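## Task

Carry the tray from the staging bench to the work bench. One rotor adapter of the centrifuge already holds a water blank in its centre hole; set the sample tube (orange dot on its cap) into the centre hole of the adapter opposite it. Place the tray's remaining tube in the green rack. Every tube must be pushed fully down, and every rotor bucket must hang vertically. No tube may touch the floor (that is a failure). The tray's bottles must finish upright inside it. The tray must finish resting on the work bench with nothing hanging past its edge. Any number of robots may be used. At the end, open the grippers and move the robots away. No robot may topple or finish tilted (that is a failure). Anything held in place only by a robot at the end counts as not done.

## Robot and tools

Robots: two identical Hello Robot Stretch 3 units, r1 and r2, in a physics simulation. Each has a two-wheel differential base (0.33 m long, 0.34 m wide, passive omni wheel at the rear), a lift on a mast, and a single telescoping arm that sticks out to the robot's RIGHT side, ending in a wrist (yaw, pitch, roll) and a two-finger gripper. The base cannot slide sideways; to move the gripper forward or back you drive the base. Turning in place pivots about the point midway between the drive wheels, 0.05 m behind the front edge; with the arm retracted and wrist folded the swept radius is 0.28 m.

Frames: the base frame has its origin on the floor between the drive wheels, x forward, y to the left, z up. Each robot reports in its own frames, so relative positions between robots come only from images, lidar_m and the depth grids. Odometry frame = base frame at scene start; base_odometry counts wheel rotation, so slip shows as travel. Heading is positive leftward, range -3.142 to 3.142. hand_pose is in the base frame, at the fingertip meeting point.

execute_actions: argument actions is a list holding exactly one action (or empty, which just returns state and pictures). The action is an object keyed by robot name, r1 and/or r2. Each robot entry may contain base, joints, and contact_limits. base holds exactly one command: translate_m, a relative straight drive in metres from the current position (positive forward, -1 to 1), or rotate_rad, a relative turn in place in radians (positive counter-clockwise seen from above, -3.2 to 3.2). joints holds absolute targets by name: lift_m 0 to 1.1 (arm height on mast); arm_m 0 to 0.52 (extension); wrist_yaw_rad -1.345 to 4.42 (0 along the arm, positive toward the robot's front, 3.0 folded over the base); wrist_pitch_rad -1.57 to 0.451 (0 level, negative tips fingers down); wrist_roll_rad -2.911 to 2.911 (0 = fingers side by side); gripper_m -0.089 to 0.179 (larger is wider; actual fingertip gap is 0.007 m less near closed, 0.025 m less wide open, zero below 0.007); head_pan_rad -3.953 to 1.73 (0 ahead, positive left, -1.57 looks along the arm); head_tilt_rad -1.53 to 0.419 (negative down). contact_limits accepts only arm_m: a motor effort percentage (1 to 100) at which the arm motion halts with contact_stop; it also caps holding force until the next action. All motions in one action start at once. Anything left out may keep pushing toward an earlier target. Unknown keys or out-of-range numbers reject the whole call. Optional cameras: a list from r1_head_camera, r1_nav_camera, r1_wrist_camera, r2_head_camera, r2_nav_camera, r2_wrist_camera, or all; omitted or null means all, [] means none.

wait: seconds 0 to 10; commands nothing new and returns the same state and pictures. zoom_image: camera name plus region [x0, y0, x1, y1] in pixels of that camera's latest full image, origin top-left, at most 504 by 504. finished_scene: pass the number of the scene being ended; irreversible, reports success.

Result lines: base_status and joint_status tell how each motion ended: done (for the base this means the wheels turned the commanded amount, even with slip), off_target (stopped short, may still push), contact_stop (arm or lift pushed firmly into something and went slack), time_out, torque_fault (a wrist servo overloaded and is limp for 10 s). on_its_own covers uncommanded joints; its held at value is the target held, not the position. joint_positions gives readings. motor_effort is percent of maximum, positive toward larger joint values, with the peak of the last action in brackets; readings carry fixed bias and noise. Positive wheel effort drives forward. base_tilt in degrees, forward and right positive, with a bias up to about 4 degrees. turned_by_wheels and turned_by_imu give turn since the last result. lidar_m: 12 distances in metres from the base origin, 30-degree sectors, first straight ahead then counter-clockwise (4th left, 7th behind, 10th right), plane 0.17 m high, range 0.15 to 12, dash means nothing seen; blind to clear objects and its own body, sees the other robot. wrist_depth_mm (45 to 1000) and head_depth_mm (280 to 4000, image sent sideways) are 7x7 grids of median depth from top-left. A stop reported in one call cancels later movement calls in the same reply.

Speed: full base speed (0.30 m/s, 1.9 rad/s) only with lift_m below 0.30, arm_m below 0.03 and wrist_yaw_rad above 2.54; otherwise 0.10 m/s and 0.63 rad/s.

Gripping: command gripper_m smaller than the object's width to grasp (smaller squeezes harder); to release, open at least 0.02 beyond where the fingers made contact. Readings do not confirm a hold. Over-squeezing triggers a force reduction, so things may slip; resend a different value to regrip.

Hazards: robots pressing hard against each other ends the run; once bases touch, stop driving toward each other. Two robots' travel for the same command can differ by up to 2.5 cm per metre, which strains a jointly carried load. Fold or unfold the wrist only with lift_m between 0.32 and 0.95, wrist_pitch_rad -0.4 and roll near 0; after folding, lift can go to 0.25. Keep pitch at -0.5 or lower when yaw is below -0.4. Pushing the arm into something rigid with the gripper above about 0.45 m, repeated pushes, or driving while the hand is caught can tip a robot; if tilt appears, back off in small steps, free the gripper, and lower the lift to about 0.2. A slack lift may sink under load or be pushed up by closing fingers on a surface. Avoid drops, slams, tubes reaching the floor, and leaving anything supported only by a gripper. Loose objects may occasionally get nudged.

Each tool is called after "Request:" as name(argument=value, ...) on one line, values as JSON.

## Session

Request:
execute_actions(actions=[])

Scene clock: 0.00 s.
r1.base_odometry: x=+0.000 y=+0.000 heading=+0.000 (m, m, rad; r1's odometry frame)
r1.turned_by_wheels: +0.000 (rad since the last result)
r1.turned_by_imu: +0.000 (rad since the last result)
r1.base_tilt: forward=-1.7 right=+0.5 (deg)
r1.lidar_m: 1.01 1.00 2.88 1.48 2.71 2.68 1.43 1.19 1.19 1.33 2.16 2.12
r1.head_depth_mm: 1783 2278 - - 3916 2053 2077 / 1774 2293 - - 2749 1875 2245 / 1763 2402 - - - 1598 2291 / 1761 2523 - - - 1622 2085 / 1742 2506 - - - 1649 1112 / 1734 2493 - - - 1667 1060 / 1726 2465 3828 3884 3784 3649 1067
r1.base_status: not commanded
r1.joint_positions: lift_m=+0.371 arm_m=+0.002 wrist_yaw_rad=+2.841 wrist_pitch_rad=-0.596 wrist_roll_rad=+0.001 gripper_m=+0.037 head_pan_rad=-0.012 head_tilt_rad=-0.022
r1.joint_status: not commanded
r1.motor_effort: left_wheel=-1 right_wheel=-1 lift_m=+34 arm_m=+0 wrist_yaw_rad=+0 wrist_pitch_rad=+6 wrist_roll_rad=+0 gripper_m=-1 head_pan_rad=+0 head_tilt_rad=+2 (%)
r1.hand_pose: x=+0.0376 y=+0.0428 z=+0.3459 quat_wxyz=(+0.307, +0.699, +0.104, +0.637) (m; r1's base frame)
r1.wrist_depth_mm: - - - - - - - / - - - - - - - / 771 844 817 852 849 848 854 / 695 - 693 696 709 712 706 / 587 570 605 601 610 610 608 / 517 532 - 532 544 545 526 / 472 - - 480 476 482 478
r2.base_odometry: x=+0.000 y=+0.000 heading=+0.000 (m, m, rad; r2's odometry frame)
r2.turned_by_wheels: +0.000 (rad since the last result)
r2.turned_by_imu: +0.000 (rad since the last result)
r2.base_tilt: forward=+0.0 right=-2.0 (deg)
r2.lidar_m: 1.68 2.08 2.11 0.92 0.71 0.70 0.74 1.08 3.86 1.77 1.53 2.88
r2.head_depth_mm: 1778 2630 - - - 3447 2244 / 1791 2642 - - - 3345 2206 / 1798 2704 - - - 2844 2178 / 1828 2748 - - - 2676 2090 / 1826 2756 - - 2703 2678 2064 / 1857 2806 - - 2650 2988 1963 / 1882 2680 - - 2957 2953 2047
r2.base_status: not commanded
r2.joint_positions: lift_m=+0.583 arm_m=+0.000 wrist_yaw_rad=+2.896 wrist_pitch_rad=-0.500 wrist_roll_rad=+0.019 gripper_m=+0.037 head_pan_rad=+0.001 head_tilt_rad=+0.011
r2.joint_status: not commanded
r2.motor_effort: left_wheel=+0 right_wheel=+0 lift_m=+38 arm_m=+0 wrist_yaw_rad=+0 wrist_pitch_rad=+7 wrist_roll_rad=+0 gripper_m=+1 head_pan_rad=+0 head_tilt_rad=+2 (%)
r2.hand_pose: x=+0.0307 y=+0.0619 z=+0.5781 quat_wxyz=(+0.259, +0.707, +0.087, +0.652) (m; r2's base frame)
r2.wrist_depth_mm: - 860 - - - - - / - 947 - - - - - / - - - - - - - / 700 - - - - - - / 744 - 977 - 983 - - / 754 798 - 847 857 846 858 / 699 708 717 717 711 752 738
pictures: r1_head_camera (sideways: a quarter turn clockwise sets it upright), r1_nav_camera (sideways: a quarter turn counterclockwise sets it upright), r1_wrist_camera, r2_head_camera (sideways: a quarter turn clockwise sets it upright), r2_nav_camera (sideways: a quarter turn counterclockwise sets it upright), r2_wrist_camera
camera_calibration (this result's frames):
r1_head_camera: T_world_to_cam=[[0.0317967, 0.0438204, -0.998533, 1.3216], [0.0485035, 0.997794, 0.0453324, -0.0606339], [0.998317, -0.0498738, 0.0296012, -0.0851975], [0, 0, 0, 1]] pos_world=[0.0459726, -0.00166187, 1.32493]
r1_nav_camera: T_world_to_cam=[[-0.00198228, 0.0303603, 0.999537, -1.26531], [0.0347125, -0.998935, 0.0304109, 0.00743554], [0.999395, 0.0347567, 0.000926289, -0.0556608], [0, 0, 0, 1]] pos_world=[0.0528608, 0.0477774, 1.26455]
r1_wrist_camera: T_world_to_cam=[[0.964776, -0.261751, 0.026339, -0.0377698], [-0.169826, -0.696145, -0.697525, 0.302696], [0.200913, 0.668483, -0.716076, 0.375365], [0, 0, 0, 1]] pos_world=[0.0124292, -0.050091, 0.480923]
r2_head_camera: T_world_to_cam=[[0.0161905, -0.0422906, -0.998974, 1.31815], [-0.0171811, 0.998946, -0.0425679, 0.0620913], [0.999721, 0.0178527, 0.0154468, -0.0706808], [0, 0, 0, 1]] pos_world=[0.0503864, -0.00501862, 1.32053]
r2_nav_camera: T_world_to_cam=[[-0.0600007, 0.0162111, 0.998067, -1.25518], [-0.0349161, -0.99929, 0.0141319, 0.04264], [0.997587, -0.0340006, 0.0605241, -0.115443], [0, 0, 0, 1]] pos_world=[0.0413411, 0.0590325, 1.25914]
r2_wrist_camera: T_world_to_cam=[[0.960926, -0.276535, -0.0122317, -0.00453288], [-0.172522, -0.563766, -0.807716, 0.547117], [0.216466, 0.778265, -0.589445, 0.444982], [0, 0, 0, 1]] pos_world=[0.00242196, -0.0391219, 0.704152]
Images, in order (width x height): r1_head_camera 896x504, r1_nav_camera 672x504, r1_wrist_camera 644x364, r2_head_camera 896x504, r2_nav_camera 672x504, r2_wrist_camera 644x364.

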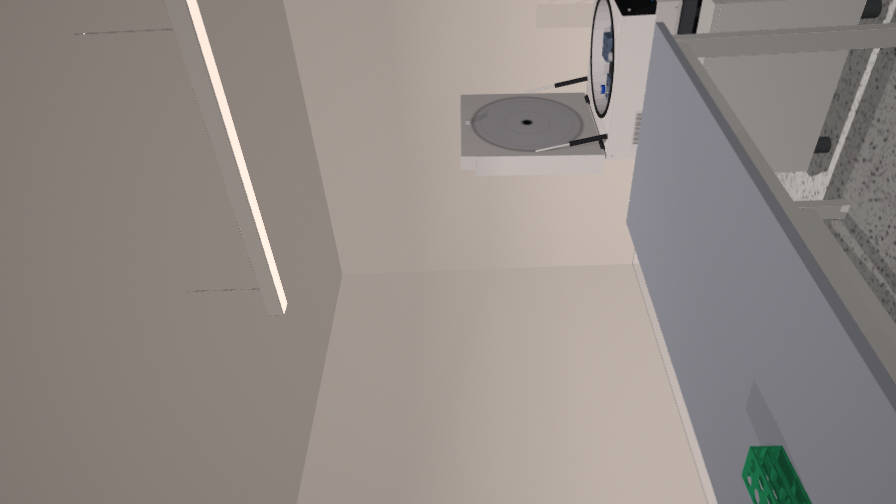

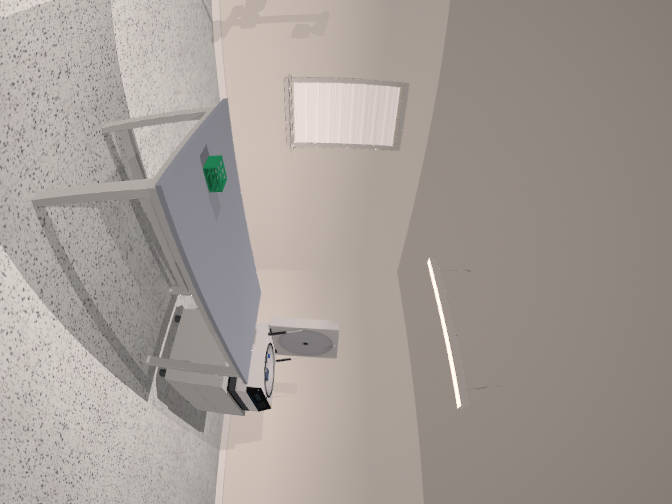

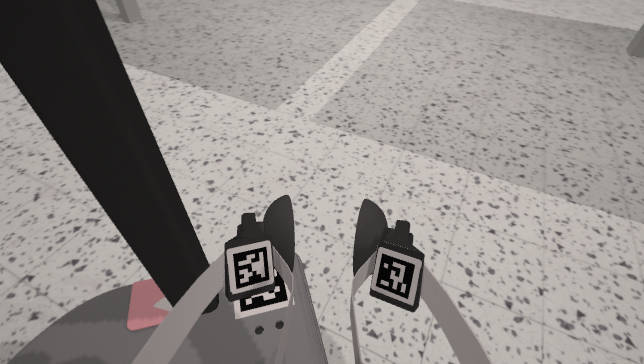

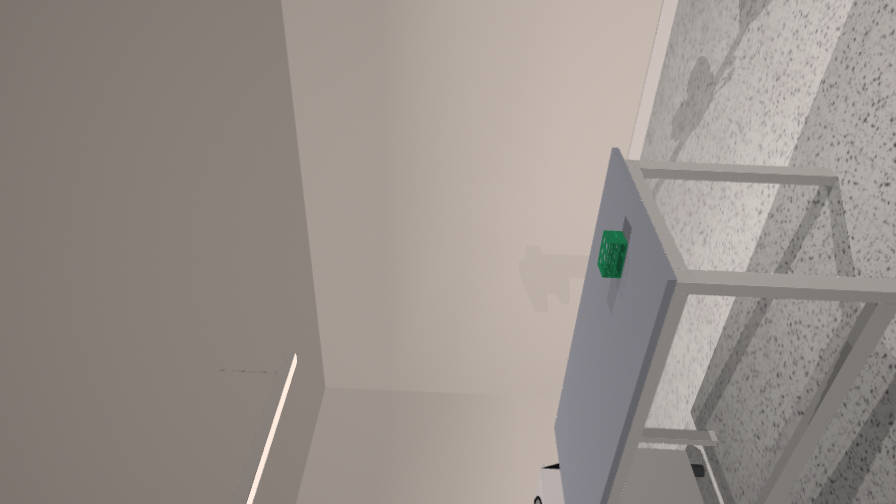

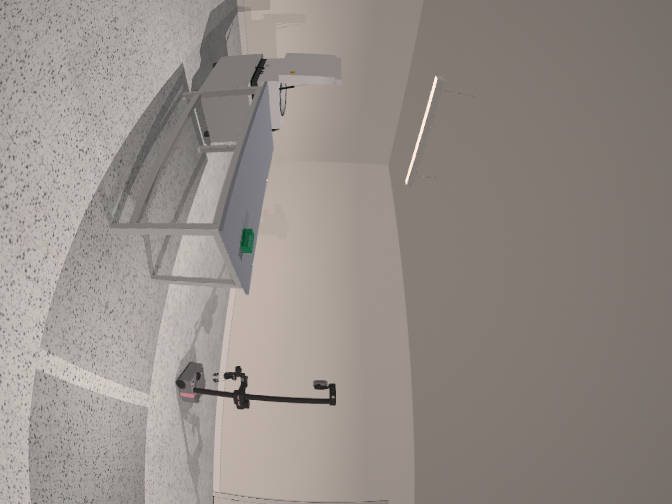

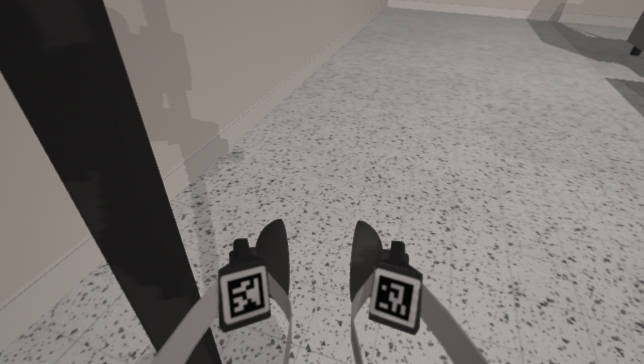

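Request:
execute_actions(actions=[{"r1":{"joints":{"head_pan_rad":1.5,"head_tilt_rad":-0.5,"lift_m":0.5,"wrist_pitch_rad":-0.4}},"r2":{"joints":{"head_pan_rad":-1.4,"head_tilt_rad":-0.5,"wrist_pitch_rad":-0.4}}}], cameras=["r1_head_camera","r1_nav_camera","r2_head_camera","r2_nav_camera"])

Scene clock: 6.23 s.
r1.base_odometry: x=+0.000 y=+0.000 heading=+0.000 (m, m, rad; r1's odometry frame)
r1.turned_by_wheels: +0.000 (rad since the last result)
r1.turned_by_imu: -0.001 (rad since the last result)
r1.base_tilt: forward=-1.7 right=+0.6 (deg)
r1.lidar_m: 1.01 0.99 2.87 1.48 2.71 2.67 1.43 1.19 1.19 1.33 2.16 2.12
r1.head_depth_mm: 3083 3261 3494 3058 2144 1668 1354 / 3235 3446 3735 3059 2143 1683 1365 / 3485 3625 - 3047 2153 1666 1367 / 3632 - - 2888 2154 1685 1367 / - - - 2770 2184 1689 1370 / - - - 2564 2188 1683 1381 / - - 2085 1525 2030 1705 1384
r1.base_status: not commanded
r1.joint_positions: lift_m=+0.500 arm_m=+0.002 wrist_yaw_rad=+2.841 wrist_pitch_rad=-0.418 wrist_roll_rad=+0.001 gripper_m=+0.037 head_pan_rad=+1.493 head_tilt_rad=-0.494
r1.joint_status: all done
r1.motor_effort: left_wheel=-1(1) right_wheel=+0(1) lift_m=+38(41) arm_m=+0(0) wrist_yaw_rad=+0(0) wrist_pitch_rad=+9(10) wrist_roll_rad=+1(0) gripper_m=+1(0) head_pan_rad=+4(42) head_tilt_rad=-5(40) (%)
r1.hand_pose: x=+0.0453 y=+0.0675 z=+0.5124 quat_wxyz=(+0.249, +0.706, +0.042, +0.662) (m; r1's base frame)
r1.wrist_depth_mm: - - - - - - - / - - - - - - - / - - - - - - - / - - - - - - - / 879 - 917 926 957 914 964 / 746 - 761 775 793 776 807 / 654 659 666 673 678 681 682
r2.base_odometry: x=+0.000 y=+0.000 heading=+0.000 (m, m, rad; r2's odometry frame)
r2.turned_by_wheels: +0.000 (rad since the last result)
r2.turned_by_imu: +0.000 (rad since the last result)
r2.base_tilt: forward=-0.1 right=-1.9 (deg)
r2.lidar_m: 1.69 2.09 2.11 0.92 0.71 0.70 0.74 1.08 3.88 1.77 1.53 2.89
r2.head_depth_mm: - - - 2810 2008 1573 1293 / - - 3581 2680 1991 1564 1289 / - - 3058 2616 2006 1553 1284 / - - 2123 2763 1977 1544 1274 / - - 1971 2680 1942 1550 1278 / 3994 - 1762 2540 1873 1538 1270 / 3766 - 2072 2529 1942 1530 1273
r2.base_status: not commanded
r2.joint_positions: lift_m=+0.583 arm_m=+0.000 wrist_yaw_rad=+2.896 wrist_pitch_rad=-0.422 wrist_roll_rad=+0.019 gripper_m=+0.037 head_pan_rad=-1.393 head_tilt_rad=-0.493
r2.joint_status: all done
r2.motor_effort: left_wheel=+0(0) right_wheel=+0(0) lift_m=+38(38) arm_m=+0(0) wrist_yaw_rad=-1(0) wrist_pitch_rad=+13(13) wrist_roll_rad=+1(1) gripper_m=+1(0) head_pan_rad=-3(40) head_tilt_rad=-3(27) (%)
r2.hand_pose: x=+0.0332 y=+0.0721 z=+0.5951 quat_wxyz=(+0.233, +0.710, +0.060, +0.661) (m; r2's base frame)
r2.wrist_depth_mm: - 861 - - - - - / - 937 - - - - - / - - - - - - - / 664 - - - - - - / 698 - - - - - - / 751 - 923 914 938 946 931 / 728 745 757 755 744 779 805
pictures: r1_head_camera (sideways: a quarter turn clockwise sets it upright), r1_nav_camera (sideways: a quarter turn counterclockwise sets it upright), r2_head_camera (sideways: a quarter turn clockwise sets it upright), r2_nav_camera (sideways: a quarter turn counterclockwise sets it upright)
camera_calibration (this result's frames):
r1_head_camera: T_world_to_cam=[[-0.0772728, -0.421265, -0.90364, 1.19813], [-0.99117, 0.130411, 0.0239621, -0.0264483], [0.10775, 0.897513, -0.427622, 0.515365], [0, 0, 0, 1]] pos_world=[0.0108373, 0.0456314, 1.30369]
r1_nav_camera: T_world_to_cam=[[0.0049956, 0.453185, 0.891402, -1.12398], [0.999738, -0.0221925, 0.00567986, 0.0337572], [0.0223565, 0.89114, -0.453177, 0.54135], [0, 0, 0, 1]] pos_world=[-0.040236, 0.0277027, 1.24706]
r2_head_camera: T_world_to_cam=[[-0.124591, 0.453572, -0.882468, 1.1667], [0.976959, 0.211412, -0.0292701, 0.0386908], [0.173288, -0.865781, -0.469462, 0.565505], [0, 0, 0, 1]] pos_world=[0.00956612, -0.0477591, 1.29619]
r2_nav_camera: T_world_to_cam=[[0.0920778, -0.419988, 0.902846, -1.13151], [-0.987776, -0.153053, 0.0295419, 0.0284051], [0.125776, -0.89453, -0.428947, 0.52699], [0, 0, 0, 1]] pos_world=[0.0659617, 0.000536668, 1.24679]
Images, in order (width x height): r1_head_camera 896x504, r1_nav_camera 672x504, r2_head_camera 896x504, r2_nav_camera 672x504.

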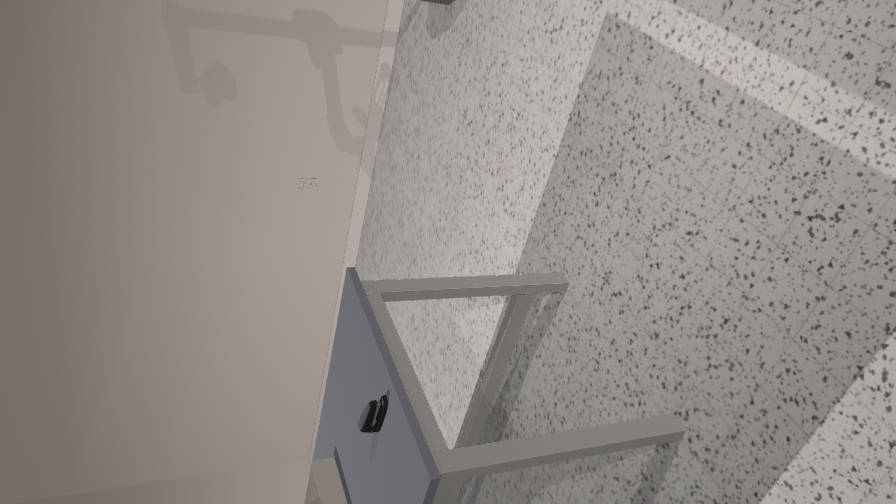

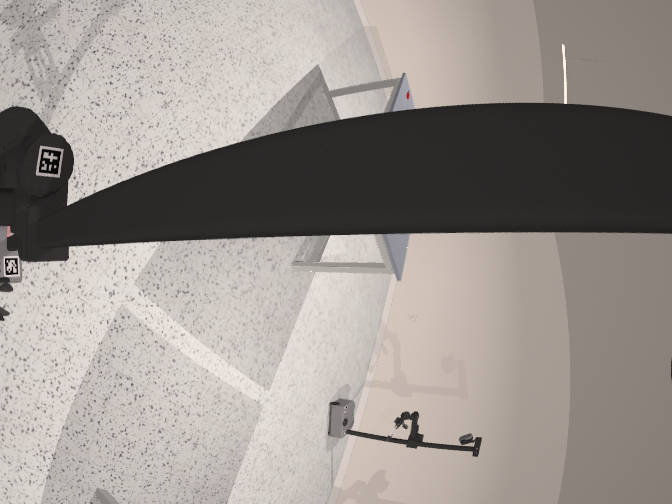

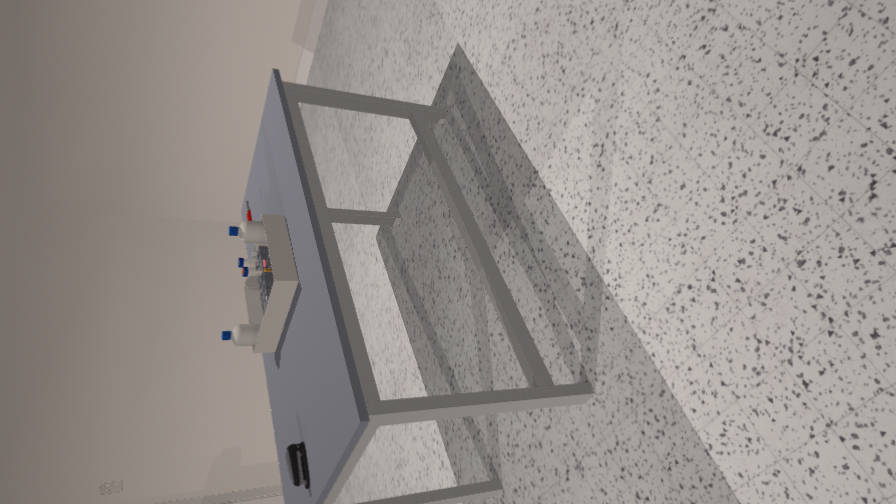

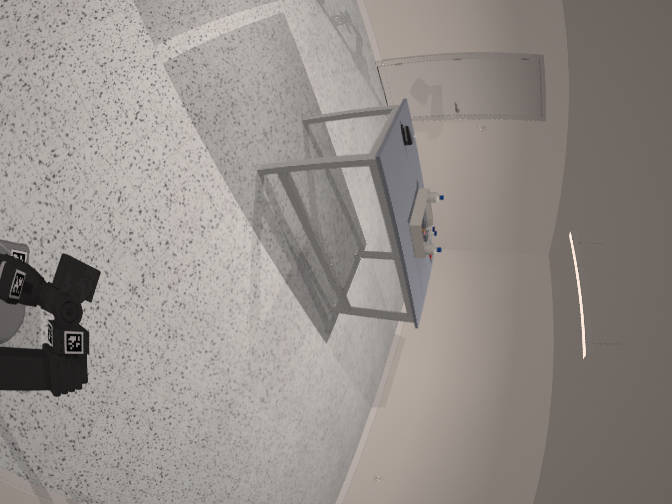

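Request:
execute_actions(actions=[{"r1":{"base":{"rotate_rad":0.79},"joints":{"lift_m":0.28,"head_pan_rad":-1.57,"head_tilt_rad":-0.7}},"r2":{"base":{"rotate_rad":-0.596},"joints":{"lift_m":0.28,"head_pan_rad":-1.57,"head_tilt_rad":-0.7}}}], cameras=[])

Request:
execute_actions(actions=[{"r1":{"base":{"translate_m":0.53}},"r2":{"base":{"translate_m":1.0}}}], cameras=[])

Request:
execute_actions(actions=[{"r1":{"base":{"rotate_rad":1.571}},"r2":{"base":{"translate_m":0.12}}}], cameras=[])

Request:
execute_actions(actions=[{"r1":{"base":{"translate_m":0.9}},"r2":{"base":{"rotate_rad":1.571}}}], cameras=["r1_nav_camera","r2_nav_camera"])

Scene clock: 27.00 s.
r1.base_odometry: x=+0.000 y=+0.000 heading=+0.790 (m, m, rad; r1's odometry frame)
r1.turned_by_wheels: +0.790 (rad since the last result)
r1.turned_by_imu: +0.797 (rad since the last result)
r1.base_tilt: forward=-1.7 right=+0.6 (deg)
r1.lidar_m: 2.88 1.91 1.47 2.77 1.78 1.25 1.19 1.22 1.61 3.86 2.13 0.99
r1.head_depth_mm: 2828 2879 2782 2159 1707 1414 1214 / 3440 3731 2949 2159 1721 1416 1211 / 3421 3773 2937 2154 1705 1418 1215 / 3392 3708 2979 2192 1721 1425 1217 / 3420 3742 2976 2180 1724 1429 1212 / 3316 3678 2979 2202 1729 1417 1216 / 3272 3674 2826 2193 1734 1433 1218
r1.base_status: done
r1.joint_positions: lift_m=+0.280 arm_m=+0.002 wrist_yaw_rad=+2.841 wrist_pitch_rad=-0.418 wrist_roll_rad=+0.001 gripper_m=+0.037 head_pan_rad=-1.563 head_tilt_rad=-0.692
r1.joint_status: all done
r1.motor_effort: left_wheel=-3(7) right_wheel=+1(4) lift_m=+30(31) arm_m=+0(0) wrist_yaw_rad=+0(0) wrist_pitch_rad=+9(9) wrist_roll_rad=+0(0) gripper_m=-1(1) head_pan_rad=-3(38) head_tilt_rad=-5(28) (%)
r1.hand_pose: x=+0.0453 y=+0.0675 z=+0.2928 quat_wxyz=(+0.249, +0.706, +0.042, +0.662) (m; r1's base frame)
r1.wrist_depth_mm: - - - - - - - / - - - - - - - / - 920 908 957 983 - 988 / 681 708 723 740 745 758 767 / 580 - 606 597 618 614 629 / 493 - - 508 516 516 528 / - - - 439 434 439 449
r2.base_odometry: x=+0.000 y=+0.000 heading=-0.596 (m, m, rad; r2's odometry frame)
r2.turned_by_wheels: -0.596 (rad since the last result)
r2.turned_by_imu: -0.590 (rad since the last result)
r2.base_tilt: forward=+0.0 right=-1.9 (deg)
r2.lidar_m: 2.88 1.68 1.93 2.61 0.98 0.72 0.70 0.73 1.00 2.83 1.89 1.53
r2.head_depth_mm: 2547 2426 2324 1983 1631 1360 1177 / 3586 3601 2729 2035 1632 1358 1167 / 3642 3870 2682 2067 1630 1358 1166 / 3638 3971 2675 2031 1622 1346 1157 / 3664 3942 2665 2010 1617 1344 1163 / 3637 3861 2668 2007 1607 1349 1157 / 3750 3821 2637 1993 1600 1346 1156
r2.base_status: done
r2.joint_positions: lift_m=+0.280 arm_m=+0.000 wrist_yaw_rad=+2.896 wrist_pitch_rad=-0.420 wrist_roll_rad=+0.019 gripper_m=+0.037 head_pan_rad=-1.563 head_tilt_rad=-0.691
r2.joint_status: all done
r2.motor_effort: left_wheel=+4(11) right_wheel=-3(5) lift_m=+33(33) arm_m=-1(0) wrist_yaw_rad=+0(1) wrist_pitch_rad=+12(12) wrist_roll_rad=+1(0) gripper_m=+0(0) head_pan_rad=-2(15) head_tilt_rad=-2(15) (%)
r2.hand_pose: x=+0.0333 y=+0.0723 z=+0.2923 quat_wxyz=(+0.232, +0.711, +0.060, +0.662) (m; r2's base frame)
r2.wrist_depth_mm: - - - - - - - / - - - - - - - / - 992 - - - - - / 741 772 770 780 790 814 825 / 597 - 640 618 637 642 649 / 506 - 522 522 544 527 538 / 452 - - 443 431 451 456
pictures: none
No camera images: the call's "cameras" was empty. Leave "cameras" out to get every camera's image.

Scene clock: 32.07 s.
r1.base_odometry: x=+0.373 y=+0.376 heading=+0.790 (m, m, rad; r1's odometry frame)
r1.turned_by_wheels: +0.000 (rad since the last result)
r1.turned_by_imu: +0.001 (rad since the last result)
r1.base_tilt: forward=-1.8 right=+0.6 (deg)
r1.lidar_m: 3.03 1.40 1.56 1.28 2.55 1.81 1.72 1.76 2.32 1.94 0.59 1.07
r1.head_depth_mm: 3430 3772 2917 2169 1718 1413 1210 / 3389 3730 2953 2165 1725 1421 1206 / 3403 3729 2947 2170 1711 1428 1211 / 3371 3676 2968 2179 1722 1420 1216 / 3365 3747 3013 2184 1733 1423 1218 / 3340 2245 2137 2176 1728 1428 1218 / 3296 1995 1319 2047 1739 1428 1195
r1.base_status: done
r1.joint_positions: lift_m=+0.280 arm_m=+0.002 wrist_yaw_rad=+2.841 wrist_pitch_rad=-0.418 wrist_roll_rad=+0.001 gripper_m=+0.037 head_pan_rad=-1.563 head_tilt_rad=-0.692
r1.joint_status: not commanded
r1.motor_effort: left_wheel=-3(6) right_wheel=+1(6) lift_m=+30(31) arm_m=+0(0) wrist_yaw_rad=+0(1) wrist_pitch_rad=+9(9) wrist_roll_rad=+1(0) gripper_m=+0(1) head_pan_rad=-2(3) head_tilt_rad=-6(5) (%)
r1.hand_pose: x=+0.0453 y=+0.0675 z=+0.2928 quat_wxyz=(+0.249, +0.706, +0.042, +0.662) (m; r1's base frame)
r1.wrist_depth_mm: - - - - - - - / - - - - - - - / - 922 942 946 989 994 - / 677 714 717 746 746 756 775 / 575 - 608 596 617 609 607 / 489 - - 510 522 513 517 / - - - 437 438 447 446
r2.base_odometry: x=+0.828 y=-0.561 heading=-0.596 (m, m, rad; r2's odometry frame)
r2.turned_by_wheels: +0.000 (rad since the last result)
r2.turned_by_imu: -0.001 (rad since the last result)
r2.base_tilt: forward=-0.3 right=-1.9 (deg)
r2.lidar_m: 1.44 1.40 1.06 1.41 2.38 1.75 1.70 1.77 2.43 1.30 0.82 1.23
r2.head_depth_mm: 3581 3886 2728 2055 1651 1370 1169 / 3653 3906 2732 2047 1641 1363 1174 / 3672 3913 2706 2022 1622 1351 1170 / 3689 3916 2673 2010 1617 1356 1166 / 3732 2222 2540 1941 1613 1343 1159 / 3714 1582 1247 2010 1519 1329 1154 / 3722 1450 1068 962 1515 1332 1153
r2.base_status: done
r2.joint_positions: lift_m=+0.280 arm_m=+0.000 wrist_yaw_rad=+2.896 wrist_pitch_rad=-0.420 wrist_roll_rad=+0.019 gripper_m=+0.037 head_pan_rad=-1.563 head_tilt_rad=-0.691
r2.joint_status: not commanded
r2.motor_effort: left_wheel=+4(18) right_wheel=-3(6) lift_m=+34(34) arm_m=-1(0) wrist_yaw_rad=+1(1) wrist_pitch_rad=+12(12) wrist_roll_rad=+1(0) gripper_m=+0(1) head_pan_rad=-2(3) head_tilt_rad=-3(2) (%)
r2.hand_pose: x=+0.0333 y=+0.0723 z=+0.2923 quat_wxyz=(+0.232, +0.711, +0.060, +0.662) (m; r2's base frame)
r2.wrist_depth_mm: - - - - - - - / - - - - - - - / - 988 - - - - - / 734 773 775 798 797 808 820 / 596 - 626 621 625 633 642 / 509 - 531 522 541 524 528 / 440 - - 451 434 455 450
pictures: none
No camera images: the call's "cameras" was empty. Leave "cameras" out to get every camera's image.

Scene clock: 34.23 s.
r1.base_odometry: x=+0.373 y=+0.376 heading=+2.361 (m, m, rad; r1's odometry frame)
r1.turned_by_wheels: +1.571 (rad since the last result)
r1.turned_by_imu: +1.581 (rad since the last result)
r1.base_tilt: forward=-1.7 right=+0.6 (deg)
r1.lidar_m: 1.27 2.54 1.81 1.72 1.77 2.33 1.94 0.59 1.08 3.04 1.29 1.57
r1.head_depth_mm: 2613 2926 2949 2087 1446 1411 1208 / 2612 2854 2946 2182 1714 1419 1208 / 2622 2878 2953 2169 1729 1427 1214 / 2582 2835 2997 2176 1718 1412 1212 / 2580 2829 2980 2192 1716 1420 1215 / 2577 2808 2995 2198 1652 1425 1214 / 2524 2740 2676 1520 1581 1436 1217
r1.base_status: done
r1.joint_positions: lift_m=+0.280 arm_m=+0.002 wrist_yaw_rad=+2.841 wrist_pitch_rad=-0.418 wrist_roll_rad=+0.001 gripper_m=+0.037 head_pan_rad=-1.563 head_tilt_rad=-0.692
r1.joint_status: not commanded
r1.motor_effort: left_wheel=-3(9) right_wheel=+1(8) lift_m=+30(30) arm_m=+0(0) wrist_yaw_rad=+0(0) wrist_pitch_rad=+9(9) wrist_roll_rad=+1(0) gripper_m=+0(1) head_pan_rad=-2(3) head_tilt_rad=-4(5) (%)
r1.hand_pose: x=+0.0453 y=+0.0675 z=+0.2928 quat_wxyz=(+0.249, +0.706, +0.042, +0.662) (m; r1's base frame)
r1.wrist_depth_mm: - - - - - - - / - - - - - - - / - 933 956 974 994 - - / 690 716 727 735 745 766 777 / 570 - 591 604 616 613 616 / 490 - - 509 520 514 524 / - - - 431 433 444 444
r2.base_odometry: x=+0.927 y=-0.628 heading=-0.596 (m, m, rad; r2's odometry frame)
r2.turned_by_wheels: +0.000 (rad since the last result)
r2.turned_by_imu: +0.000 (rad since the last result)
r2.base_tilt: forward=-0.1 right=-1.8 (deg)
r2.lidar_m: 2.96 1.29 1.03 1.02 2.55 1.87 1.82 1.89 2.60 0.86 0.77 1.13
r2.head_depth_mm: 3589 3937 2749 2033 1645 1371 1174 / 3602 3922 2694 2058 1635 1364 1173 / 3686 3917 2682 2032 1623 1353 1163 / 3693 3862 2701 2018 1617 1350 1163 / 3709 1594 2186 1938 1558 1352 1159 / 3722 1451 1075 932 1484 1340 1155 / 3785 1375 1067 1796 1593 1347 1155
r2.base_status: done
r2.joint_positions: lift_m=+0.280 arm_m=+0.000 wrist_yaw_rad=+2.896 wrist_pitch_rad=-0.420 wrist_roll_rad=+0.019 gripper_m=+0.037 head_pan_rad=-1.563 head_tilt_rad=-0.691
r2.joint_status: not commanded
r2.motor_effort: left_wheel=+4(17) right_wheel=-3(6) lift_m=+34(34) arm_m=+0(1) wrist_yaw_rad=+1(0) wrist_pitch_rad=+12(12) wrist_roll_rad=+1(1) gripper_m=+1(1) head_pan_rad=-2(2) head_tilt_rad=-2(3) (%)
r2.hand_pose: x=+0.0333 y=+0.0723 z=+0.2923 quat_wxyz=(+0.232, +0.711, +0.060, +0.662) (m; r2's base frame)
r2.wrist_depth_mm: - - - - - - - / - - - - - - - / - 997 - - - - 982 / 736 756 755 759 782 796 809 / 607 - 630 626 629 644 640 / 505 - 535 521 541 531 534 / 450 - - 445 432 456 456
pictures: none
No camera images: the call's "cameras" was empty. Leave "cameras" out to get every camera's image.

Scene clock: 38.93 s.
r1.base_odometry: x=-0.266 y=+1.010 heading=+2.360 (m, m, rad; r1's odometry frame)
r1.turned_by_wheels: +0.000 (rad since the last result)
r1.turned_by_imu: +0.003 (rad since the last result)
r1.base_tilt: forward=-1.7 right=+0.6 (deg)
r1.lidar_m: 1.78 2.62 1.83 1.76 1.81 2.39 1.42 1.43 1.22 1.24 0.97 0.43
r1.head_depth_mm: 2572 2890 2950 2155 1713 1414 1212 / 2513 2780 2661 1719 1511 1417 1211 / 2598 2820 2928 1672 1539 1418 1211 / 2550 2764 2927 2193 1669 1436 1211 / 2547 2794 2956 2175 1731 1427 1211 / 2489 2772 2934 2163 1738 1431 1223 / 2519 2728 2891 2110 1334 1369 1216
r1.base_status: done
r1.joint_positions: lift_m=+0.280 arm_m=+0.002 wrist_yaw_rad=+2.841 wrist_pitch_rad=-0.418 wrist_roll_rad=+0.001 gripper_m=+0.037 head_pan_rad=-1.563 head_tilt_rad=-0.692
r1.joint_status: not commanded
r1.motor_effort: left_wheel=-3(7) right_wheel=+2(6) lift_m=+30(30) arm_m=-1(0) wrist_yaw_rad=+0(0) wrist_pitch_rad=+9(9) wrist_roll_rad=+1(0) gripper_m=+0(1) head_pan_rad=-2(3) head_tilt_rad=-6(5) (%)
r1.hand_pose: x=+0.0453 y=+0.0675 z=+0.2928 quat_wxyz=(+0.249, +0.706, +0.042, +0.662) (m; r1's base frame)
r1.wrist_depth_mm: - - - - - - - / - - - - - - - / - 902 944 932 - 989 - / 673 725 723 747 748 778 778 / 576 - 599 599 624 608 620 / 486 - - 505 526 510 516 / - - - 437 433 442 438
r2.base_odometry: x=+0.927 y=-0.628 heading=+0.975 (m, m, rad; r2's odometry frame)
r2.turned_by_wheels: +1.571 (rad since the last result)
r2.turned_by_imu: +1.551 (rad since the last result)
r2.base_tilt: forward=-0.1 right=-1.9 (deg)
r2.lidar_m: 1.02 2.58 1.89 1.81 1.88 2.57 0.91 0.77 1.14 1.35 3.08 1.03
r2.head_depth_mm: 2430 2756 2707 1989 1595 1368 1166 / 2512 2783 1465 1652 1539 1360 1171 / 2522 2837 2683 2018 1558 1358 1165 / 2546 2852 2653 2009 1610 1356 1158 / 2520 2870 2662 2004 1600 1352 1159 / 2575 2876 2668 1998 1587 1345 1153 / 2565 2867 2620 1980 1604 1344 1158
r2.base_status: done
r2.joint_positions: lift_m=+0.280 arm_m=+0.000 wrist_yaw_rad=+2.896 wrist_pitch_rad=-0.420 wrist_roll_rad=+0.019 gripper_m=+0.037 head_pan_rad=-1.563 head_tilt_rad=-0.692
r2.joint_status: not commanded
r2.motor_effort: left_wheel=-4(14) right_wheel=+2(9) lift_m=+34(34) arm_m=-1(0) wrist_yaw_rad=+0(0) wrist_pitch_rad=+12(12) wrist_roll_rad=+0(0) gripper_m=+1(1) head_pan_rad=-2(2) head_tilt_rad=-5(4) (%)
r2.hand_pose: x=+0.0333 y=+0.0723 z=+0.2923 quat_wxyz=(+0.232, +0.711, +0.060, +0.662) (m; r2's base frame)
r2.wrist_depth_mm: - - - - - - - / - - - - - - - / - - - - - - - / 744 782 761 773 779 783 812 / 590 - 636 622 630 636 639 / 504 - 531 513 539 522 541 / 445 - - 447 436 454 460
pictures: r1_nav_camera (sideways: a quarter turn counterclockwise sets it upright), r2_nav_camera (sideways: a quarter turn counterclockwise sets it upright)
camera_calibration (this result's frames):
r1_nav_camera: T_world_to_cam=[[0.0349653, -0.618617, 0.784914, -0.985313], [-0.997981, -0.063277, -0.00541405, 0.0603864], [0.0530162, -0.78314, -0.619581, 0.757664], [0, 0, 0, 1]] pos_world=[0.0545477, -0.0123535, 1.24315]
r2_nav_camera: T_world_to_cam=[[0.0207107, -0.599038, 0.800452, -0.997544], [-0.999375, 0.0105453, 0.0337494, 0.0230064], [-0.0286582, -0.800651, -0.598445, 0.748467], [0, 0, 0, 1]] pos_world=[0.0651015, 0.00145044, 1.24563]
Images, in order (width x height): r1_nav_camera 672x504, r2_nav_camera 672x504.

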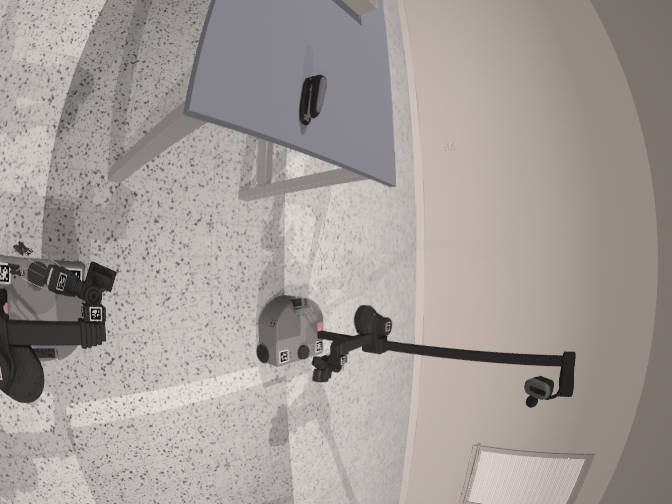

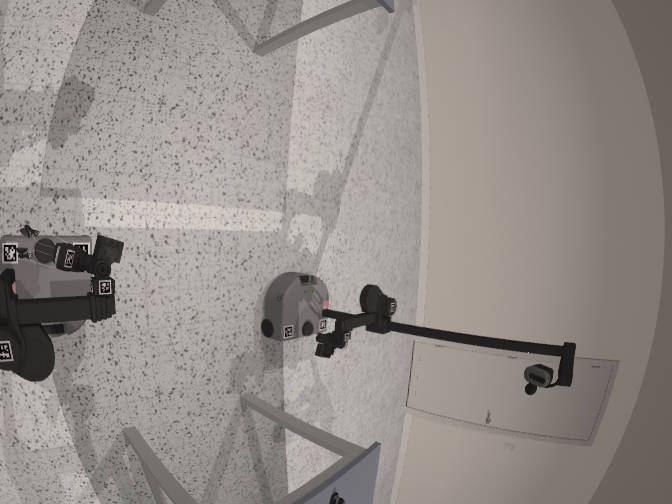

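Request:
execute_actions(actions=[{"r1":{"base":{"rotate_rad":0.025},"joints":{"lift_m":0.93}},"r2":{"base":{"translate_m":-0.5}}}], cameras=[])

Request:
execute_actions(actions=[{"r1":{"joints":{"wrist_yaw_rad":0}},"r2":{"base":{"rotate_rad":0.01},"joints":{"lift_m":0.93}}}], cameras=[])

Request:
execute_actions(actions=[{"r1":{"base":{"translate_m":0.9},"joints":{"lift_m":1.09,"wrist_pitch_rad":-1.4,"gripper_m":0.06,"arm_m":0.2}},"r2":{"base":{"translate_m":-0.8},"joints":{"wrist_yaw_rad":0}}}], cameras=["r1_head_camera","r2_head_camera","r1_wrist_camera"])

Scene clock: 54.17 s.
r1.base_odometry: x=-0.266 y=+1.010 heading=+2.385 (m, m, rad; r1's odometry frame)
r1.turned_by_wheels: +0.025 (rad since the last result)
r1.turned_by_imu: +0.024 (rad since the last result)
r1.base_tilt: forward=-1.6 right=+0.7 (deg)
r1.lidar_m: 1.78 2.57 1.81 1.76 1.82 2.44 1.42 1.67 3.14 1.16 0.97 0.43
r1.head_depth_mm: 2566 2871 2907 2176 1819 - - / 2541 2813 2935 2160 1778 - - / 2524 2796 2945 2170 1710 - - / 2529 2844 2939 2196 1726 - - / 2534 2795 2819 2013 1485 - - / 2435 2742 2957 1409 1566 1430 1192 / 2535 2779 2926 1112 1580 1403 1225
r1.base_status: done
r1.joint_positions: lift_m=+0.930 arm_m=+0.002 wrist_yaw_rad=+2.841 wrist_pitch_rad=-0.418 wrist_roll_rad=+0.001 gripper_m=+0.037 head_pan_rad=-1.563 head_tilt_rad=-0.692
r1.joint_status: all done
r1.motor_effort: left_wheel=-2(8) right_wheel=+2(6) lift_m=+38(40) arm_m=-1(0) wrist_yaw_rad=+0(0) wrist_pitch_rad=+9(9) wrist_roll_rad=+0(0) gripper_m=-1(0) head_pan_rad=-2(2) head_tilt_rad=-5(5) (%)
r1.hand_pose: x=+0.0453 y=+0.0675 z=+0.9425 quat_wxyz=(+0.249, +0.706, +0.041, +0.662) (m; r1's base frame)
r1.wrist_depth_mm: - - - - - - - / - - - - - - - / - - - - - - - / - - - - - - - / - - - - - - - / - - - - - - - / - - - - - - -
r2.base_odometry: x=+0.647 y=-1.042 heading=+0.975 (m, m, rad; r2's odometry frame)
r2.turned_by_wheels: +0.000 (rad since the last result)
r2.turned_by_imu: +0.000 (rad since the last result)
r2.base_tilt: forward=-0.1 right=-1.9 (deg)
r2.lidar_m: 1.52 2.59 1.88 1.81 1.88 2.57 0.92 0.33 0.34 0.93 3.05 1.73
r2.head_depth_mm: 2493 2822 2722 832 704 1299 1169 / 2476 2786 2734 1837 1548 1356 1166 / 2523 2883 2698 2007 1623 1356 1162 / 2497 2840 2688 2025 1558 1349 1163 / 1009 2799 2442 1709 1524 1340 1158 / 1021 2865 2646 1995 1559 1355 1155 / 2582 2887 2627 1991 1600 1337 1157
r2.base_status: done
r2.joint_positions: lift_m=+0.280 arm_m=+0.000 wrist_yaw_rad=+2.896 wrist_pitch_rad=-0.420 wrist_roll_rad=+0.019 gripper_m=+0.037 head_pan_rad=-1.563 head_tilt_rad=-0.692
r2.joint_status: not commanded
r2.motor_effort: left_wheel=-4(18) right_wheel=+2(5) lift_m=+34(34) arm_m=-1(0) wrist_yaw_rad=+0(0) wrist_pitch_rad=+12(12) wrist_roll_rad=+1(1) gripper_m=+1(1) head_pan_rad=-2(2) head_tilt_rad=-3(3) (%)
r2.hand_pose: x=+0.0333 y=+0.0723 z=+0.2923 quat_wxyz=(+0.232, +0.711, +0.060, +0.662) (m; r2's base frame)
r2.wrist_depth_mm: - - - - - - - / - - - - - - - / - 985 - - - - - / 742 770 757 782 802 793 814 / 598 - 627 616 630 645 637 / 501 - 520 519 547 525 535 / 448 - - 444 435 452 452
pictures: none
No camera images: the call's "cameras" was empty. Leave "cameras" out to get every camera's image.

Scene clock: 60.90 s.
r1.base_odometry: x=-0.266 y=+1.010 heading=+2.385 (m, m, rad; r1's odometry frame)
r1.turned_by_wheels: +0.000 (rad since the last result)
r1.turned_by_imu: -0.001 (rad since the last result)
r1.base_tilt: forward=-1.7 right=+0.5 (deg)
r1.lidar_m: 1.78 2.56 1.81 1.76 1.82 2.45 1.42 1.67 3.14 1.16 0.97 0.43
r1.head_depth_mm: 2560 2845 2891 2161 1826 - - / 2553 2809 2928 2159 1787 - - / 2550 2819 2963 2170 1851 - - / 2522 2797 2974 2161 1822 1431 1219 / 2471 2694 2843 2093 1518 1420 1216 / 1057 2761 2925 2195 1560 1400 1215 / 1061 2720 2930 1114 1598 1402 1220
r1.base_status: not commanded
r1.joint_positions: lift_m=+0.930 arm_m=+0.002 wrist_yaw_rad=+0.003 wrist_pitch_rad=-0.418 wrist_roll_rad=+0.001 gripper_m=+0.037 head_pan_rad=-1.563 head_tilt_rad=-0.692
r1.joint_status: all done
r1.motor_effort: left_wheel=-3(3) right_wheel=+1(2) lift_m=+38(39) arm_m=+0(0) wrist_yaw_rad=-2(2) wrist_pitch_rad=+9(9) wrist_roll_rad=+0(0) gripper_m=+0(1) head_pan_rad=-2(2) head_tilt_rad=-6(5) (%)
r1.hand_pose: x=-0.0208 y=-0.3711 z=+0.9425 quat_wxyz=(+0.692, +0.148, -0.692, -0.146) (m; r1's base frame)
r1.wrist_depth_mm: - - - - - - - / - - - - - - - / 661 715 - - - - - / 508 800 - - - - - / 440 - - - - - - / - - - - - - - / - - - - - - -
r2.base_odometry: x=+0.647 y=-1.042 heading=+0.985 (m, m, rad; r2's odometry frame)
r2.turned_by_wheels: +0.010 (rad since the last result)
r2.turned_by_imu: +0.010 (rad since the last result)
r2.base_tilt: forward=+0.0 right=-2.1 (deg)
r2.lidar_m: 1.51 2.55 1.88 1.81 1.88 2.59 0.89 0.33 0.34 1.16 3.08 1.73
r2.head_depth_mm: 2498 2798 2721 828 - - 1160 / 2494 2797 2756 1898 1289 - 1157 / 2551 2852 2690 2036 1721 - - / 2564 2867 2693 2026 1670 - - / 892 2769 2518 1709 1539 - 1159 / 2460 2903 2649 1999 1600 1338 1154 / 2582 2913 2630 1994 1602 1335 1148
r2.base_status: done
r2.joint_positions: lift_m=+0.930 arm_m=+0.000 wrist_yaw_rad=+2.896 wrist_pitch_rad=-0.420 wrist_roll_rad=+0.019 gripper_m=+0.037 head_pan_rad=-1.563 head_tilt_rad=-0.692
r2.joint_status: all done
r2.motor_effort: left_wheel=-3(15) right_wheel=+2(6) lift_m=+43(47) arm_m=+0(1) wrist_yaw_rad=+0(0) wrist_pitch_rad=+11(12) wrist_roll_rad=+1(1) gripper_m=+1(1) head_pan_rad=-2(2) head_tilt_rad=-5(4) (%)
r2.hand_pose: x=+0.0333 y=+0.0723 z=+0.9421 quat_wxyz=(+0.232, +0.711, +0.060, +0.662) (m; r2's base frame)
r2.wrist_depth_mm: - - - - - - - / - - - - - - - / - - - - - - - / - - - - - - - / - - - - - - - / - - - - - - - / - - - - - - -
pictures: none
No camera images: the call's "cameras" was empty. Leave "cameras" out to get every camera's image.

Scene clock: 71.30 s.
r1.base_odometry: x=-0.921 y=+1.628 heading=+2.385 (m, m, rad; r1's odometry frame)
r1.turned_by_wheels: +0.000 (rad since the last result)
r1.turned_by_imu: +0.000 (rad since the last result)
r1.base_tilt: forward=-1.8 right=+0.6 (deg)
r1.lidar_m: 0.89 2.58 1.86 1.76 1.84 2.48 2.31 0.58 0.94 0.90 0.92 0.89
r1.head_depth_mm: 2566 - 2939 893 707 585 499 / - - 2943 894 708 583 498 / - - - 867 691 586 499 / 2505 876 - 864 690 588 500 / 1041 901 2840 864 531 560 501 / 1032 2727 2913 861 671 561 502 / 2492 2741 2916 813 693 564 503
r1.base_status: done
r1.joint_positions: lift_m=+1.090 arm_m=+0.200 wrist_yaw_rad=+0.001 wrist_pitch_rad=-1.398 wrist_roll_rad=+0.001 gripper_m=+0.060 head_pan_rad=-1.563 head_tilt_rad=-0.692
r1.joint_status: all done
r1.motor_effort: left_wheel=-3(4) right_wheel=+2(4) lift_m=+38(40) arm_m=+4(5) wrist_yaw_rad=-1(2) wrist_pitch_rad=-1(7) wrist_roll_rad=+0(0) gripper_m=-1(77) head_pan_rad=-3(2) head_tilt_rad=-4(6) (%)
r1.hand_pose: x=-0.0216 y=-0.3648 z=+0.9720 quat_wxyz=(+0.541, +0.455, -0.541, -0.455) (m; r1's base frame)
r1.wrist_depth_mm: 345 346 344 372 376 372 371 / 377 381 376 379 375 375 372 / 381 382 235 376 377 375 370 / 386 385 381 377 378 374 373 / 387 381 383 379 377 376 375 / 388 385 387 382 384 380 377 / - - - 384 - - -
r2.base_odometry: x=+0.204 y=-1.709 heading=+0.985 (m, m, rad; r2's odometry frame)
r2.turned_by_wheels: +0.000 (rad since the last result)
r2.turned_by_imu: +0.000 (rad since the last result)
r2.base_tilt: forward=-0.1 right=-2.0 (deg)
r2.lidar_m: 2.31 2.56 1.88 1.82 1.89 2.60 0.87 0.32 0.23 0.23 0.24 0.32
r2.head_depth_mm: 2490 2814 2710 735 - - - / 2517 2822 2722 824 697 - - / 2444 2814 998 818 - - - / 678 2737 2560 820 656 542 472 / 2556 2872 2660 815 653 549 480 / 2595 2899 2658 811 653 546 479 / 2592 2961 2611 810 650 546 479
r2.base_status: done
r2.joint_positions: lift_m=+0.930 arm_m=+0.000 wrist_yaw_rad=+0.002 wrist_pitch_rad=-0.420 wrist_roll_rad=+0.019 gripper_m=+0.037 head_pan_rad=-1.563 head_tilt_rad=-0.692
r2.joint_status: all done
r2.motor_effort: left_wheel=-4(10) right_wheel=+2(4) lift_m=+43(43) arm_m=-1(0) wrist_yaw_rad=-2(0) wrist_pitch_rad=+12(12) wrist_roll_rad=+1(1) gripper_m=+0(1) head_pan_rad=-2(2) head_tilt_rad=-4(3) (%)
r2.hand_pose: x=-0.0210 y=-0.3692 z=+0.9421 quat_wxyz=(+0.685, +0.147, -0.698, -0.148) (m; r2's base frame)
r2.wrist_depth_mm: - - - - - - - / - - - - - - - / - 745 730 577 582 - - / 538 542 560 510 543 423 589 / 434 440 455 419 410 401 294 / 365 371 383 376 391 382 275 / 314 316 313 321 253 266 268
pictures: r1_head_camera (sideways: a quarter turn clockwise sets it upright), r1_wrist_camera, r2_head_camera (sideways: a quarter turn clockwise sets it upright)
camera_calibration (this result's frames):
r1_head_camera: T_world_to_cam=[[0.0397518, 0.595932, -0.802051, 1.06494], [0.998713, -0.0489897, 0.013099, -0.0244394], [-0.0314861, -0.80154, -0.597112, 0.736739], [0, 0, 0, 1]] pos_world=[0.00527199, -0.0453005, 1.29437]
r1_wrist_camera: T_world_to_cam=[[-0.998967, -0.0448391, -0.00739675, -0.0342995], [-0.0450369, 0.998559, 0.0291897, 0.360185], [0.00607725, 0.0294927, -0.999547, 1.14626], [0, 0, 0, 1]] pos_world=[-0.0250085, -0.39501, 1.13497]
r2_head_camera: T_world_to_cam=[[-0.0470162, 0.632946, -0.772767, 1.0232], [0.99863, 0.047587, -0.0217812, 0.0288023], [0.0229873, -0.772732, -0.634316, 0.780902], [0, 0, 0, 1]] pos_world=[0.00139316, -0.0455704, 1.28666]
Images, in order (width x height): r1_head_camera 896x504, r1_wrist_camera 644x364, r2_head_camera 896x504.

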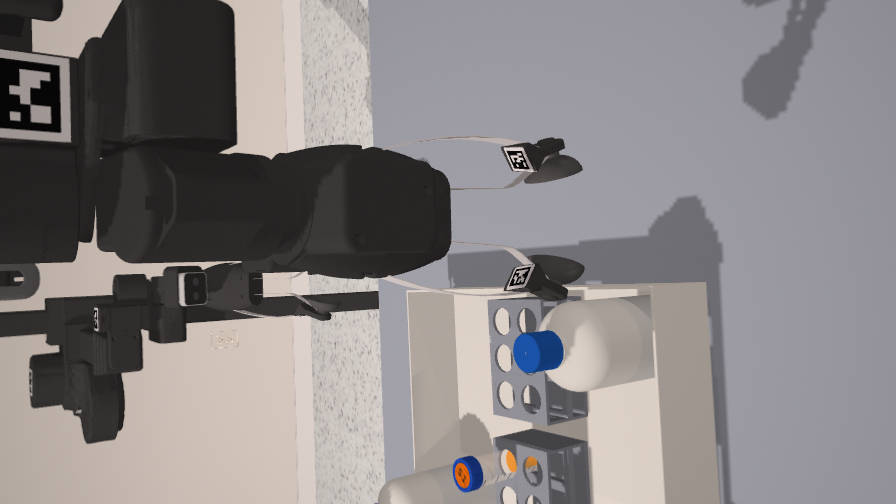

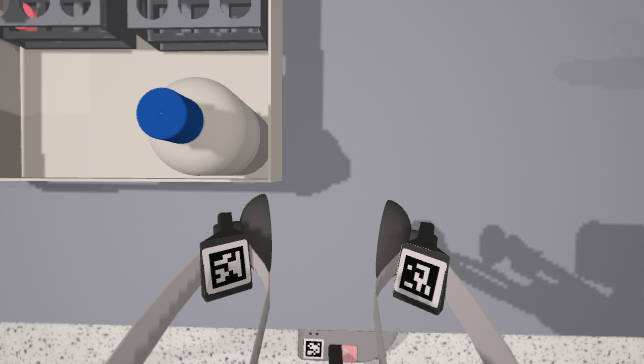

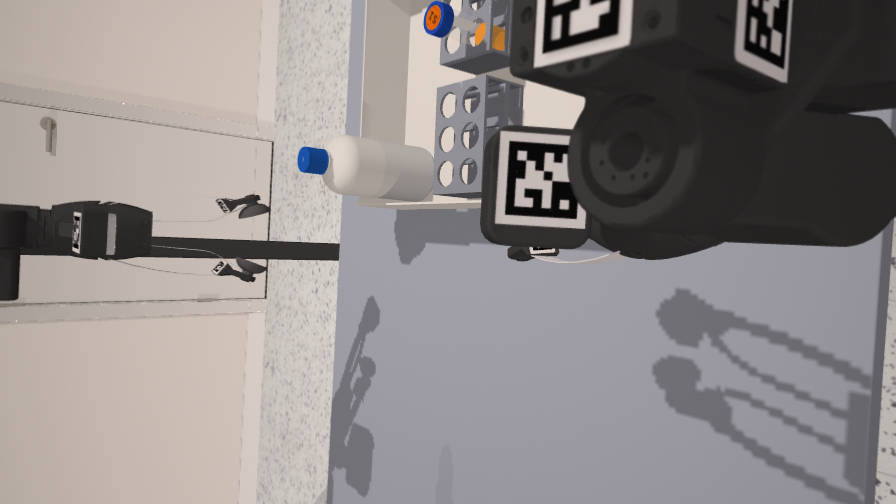

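Request:
execute_actions(actions=[{"r1":{"base":{"translate_m":0.29},"joints":{"wrist_pitch_rad":-1.5,"wrist_roll_rad":1.57,"gripper_m":0.07,"arm_m":0.258}},"r2":{"base":{"translate_m":-0.12},"joints":{"lift_m":1.09,"wrist_pitch_rad":-1.5,"wrist_roll_rad":1.57,"gripper_m":0.07,"arm_m":0.3}}}], cameras=["r1_head_camera","r2_wrist_camera","r1_wrist_camera"])

Scene clock: 81.07 s.
r1.base_odometry: x=-1.131 y=+1.827 heading=+2.385 (m, m, rad; r1's odometry frame)
r1.turned_by_wheels: +0.000 (rad since the last result)
r1.turned_by_imu: -0.001 (rad since the last result)
r1.base_tilt: forward=-1.8 right=+0.8 (deg)
r1.lidar_m: 2.65 2.59 1.87 1.77 1.83 2.49 2.59 0.85 0.93 0.89 0.92 0.62
r1.head_depth_mm: 2576 2859 2963 854 572 557 498 / - 740 2601 862 684 567 500 / - - 2666 852 685 560 501 / 2488 2707 - 766 688 561 500 / 2509 2749 2964 872 715 576 503 / 2469 2749 2942 908 714 590 502 / 2485 2707 2903 909 717 592 504
r1.base_status: done
r1.joint_positions: lift_m=+1.090 arm_m=+0.258 wrist_yaw_rad=+0.001 wrist_pitch_rad=-1.495 wrist_roll_rad=+1.566 gripper_m=+0.070 head_pan_rad=-1.563 head_tilt_rad=-0.692
r1.joint_status: all done
r1.motor_effort: left_wheel=-3(2) right_wheel=+1(4) lift_m=+39(39) arm_m=+5(4) wrist_yaw_rad=-1(1) wrist_pitch_rad=-3(2) wrist_roll_rad=+2(2) gripper_m=+0(48) head_pan_rad=-3(3) head_tilt_rad=-4(4) (%)
r1.hand_pose: x=-0.0215 y=-0.3976 z=+0.9712 quat_wxyz=(+0.002, +0.002, -0.733, -0.680) (m; r1's base frame)
r1.wrist_depth_mm: 369 331 347 342 336 323 - / 385 373 360 350 344 332 - / 387 324 371 367 358 343 - / 335 386 379 373 367 363 - / 377 377 349 381 378 375 - / 455 439 427 402 400 - - / 477 451 445 420 404 - -
r2.base_odometry: x=+0.138 y=-1.809 heading=+0.985 (m, m, rad; r2's odometry frame)
r2.turned_by_wheels: +0.000 (rad since the last result)
r2.turned_by_imu: +0.000 (rad since the last result)
r2.base_tilt: forward=-0.1 right=-2.1 (deg)
r2.lidar_m: 2.42 2.57 1.89 1.82 1.89 2.60 2.84 0.32 0.23 0.23 0.24 0.32
r2.head_depth_mm: 2415 2776 2720 742 558 555 477 / - 2721 2587 727 599 552 475 / - - 2555 817 657 551 473 / 2540 2817 869 754 654 550 473 / 2547 2843 2661 813 619 548 471 / 2568 2909 2647 810 651 547 479 / 2562 2951 2612 807 649 544 479
r2.base_status: done
r2.joint_positions: lift_m=+1.090 arm_m=+0.300 wrist_yaw_rad=+0.001 wrist_pitch_rad=-1.492 wrist_roll_rad=+1.567 gripper_m=+0.070 head_pan_rad=-1.563 head_tilt_rad=-0.692
r2.joint_status: all done
r2.motor_effort: left_wheel=-4(11) right_wheel=+2(3) lift_m=+43(45) arm_m=+4(4) wrist_yaw_rad=+0(3) wrist_pitch_rad=-4(10) wrist_roll_rad=+2(3) gripper_m=+1(81) head_pan_rad=-2(2) head_tilt_rad=-3(3) (%)
r2.hand_pose: x=-0.0215 y=-0.4404 z=+0.9712 quat_wxyz=(+0.002, +0.001, -0.734, -0.679) (m; r2's base frame)
r2.wrist_depth_mm: 364 299 349 217 348 344 - / 368 304 351 354 353 351 - / 375 371 364 361 361 352 - / 381 370 369 371 366 362 - / 330 356 378 381 374 367 - / 333 339 367 369 - 382 - / 415 410 400 398 390 385 -
pictures: r1_head_camera (sideways: a quarter turn clockwise sets it upright), r1_wrist_camera, r2_wrist_camera
camera_calibration (this result's frames):
r1_head_camera: T_world_to_cam=[[0.039752, 0.595931, -0.802051, 1.06494], [0.998713, -0.0489901, 0.013099, -0.0244394], [-0.0314864, -0.80154, -0.597112, 0.736739], [0, 0, 0, 1]] pos_world=[0.00527197, -0.0453005, 1.29437]
r1_wrist_camera: T_world_to_cam=[[-0.0486468, 0.994774, -0.0897709, 0.478085], [0.978748, 0.0654023, 0.194356, -0.116453], [0.199212, -0.0784083, -0.976815, 1.08564], [0, 0, 0, 1]] pos_world=[-0.0790365, -0.382846, 1.12602]
r2_wrist_camera: T_world_to_cam=[[0.0038414, 0.998534, -0.0539841, 0.492989], [0.991701, 0.00313346, 0.128527, -0.0620815], [0.128507, -0.0540298, -0.990236, 1.09971], [0, 0, 0, 1]] pos_world=[-0.0816482, -0.432655, 1.12356]
Images, in order (width x height): r1_head_camera 896x504, r1_wrist_camera 644x364, r2_wrist_camera 644x364.

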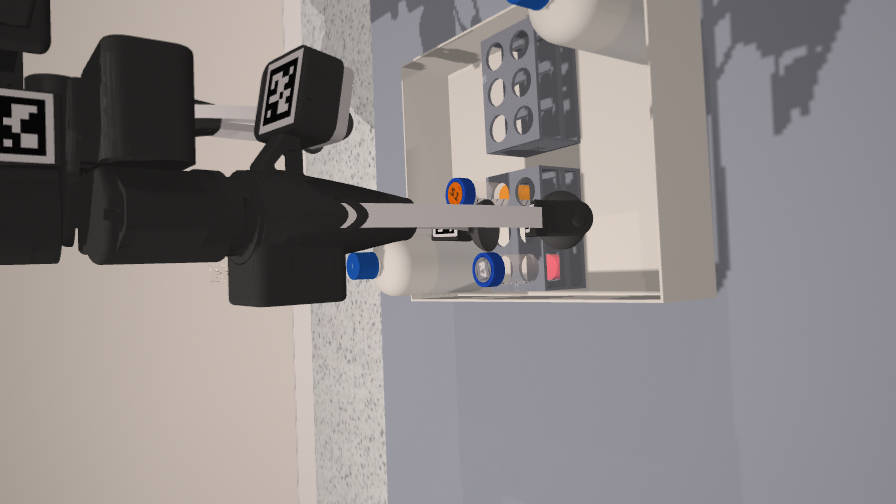

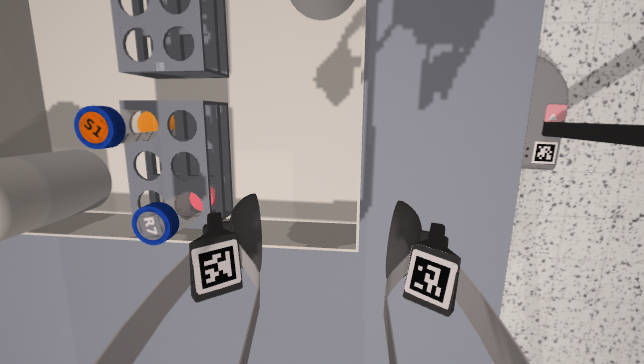

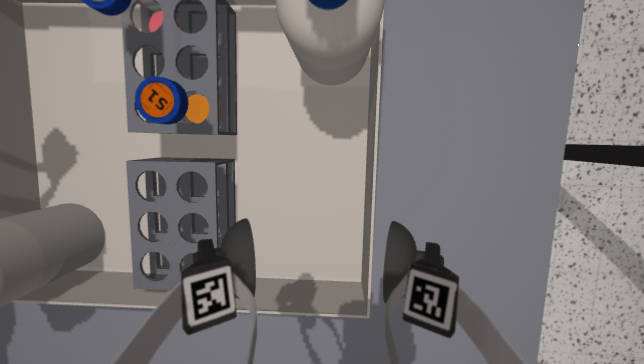

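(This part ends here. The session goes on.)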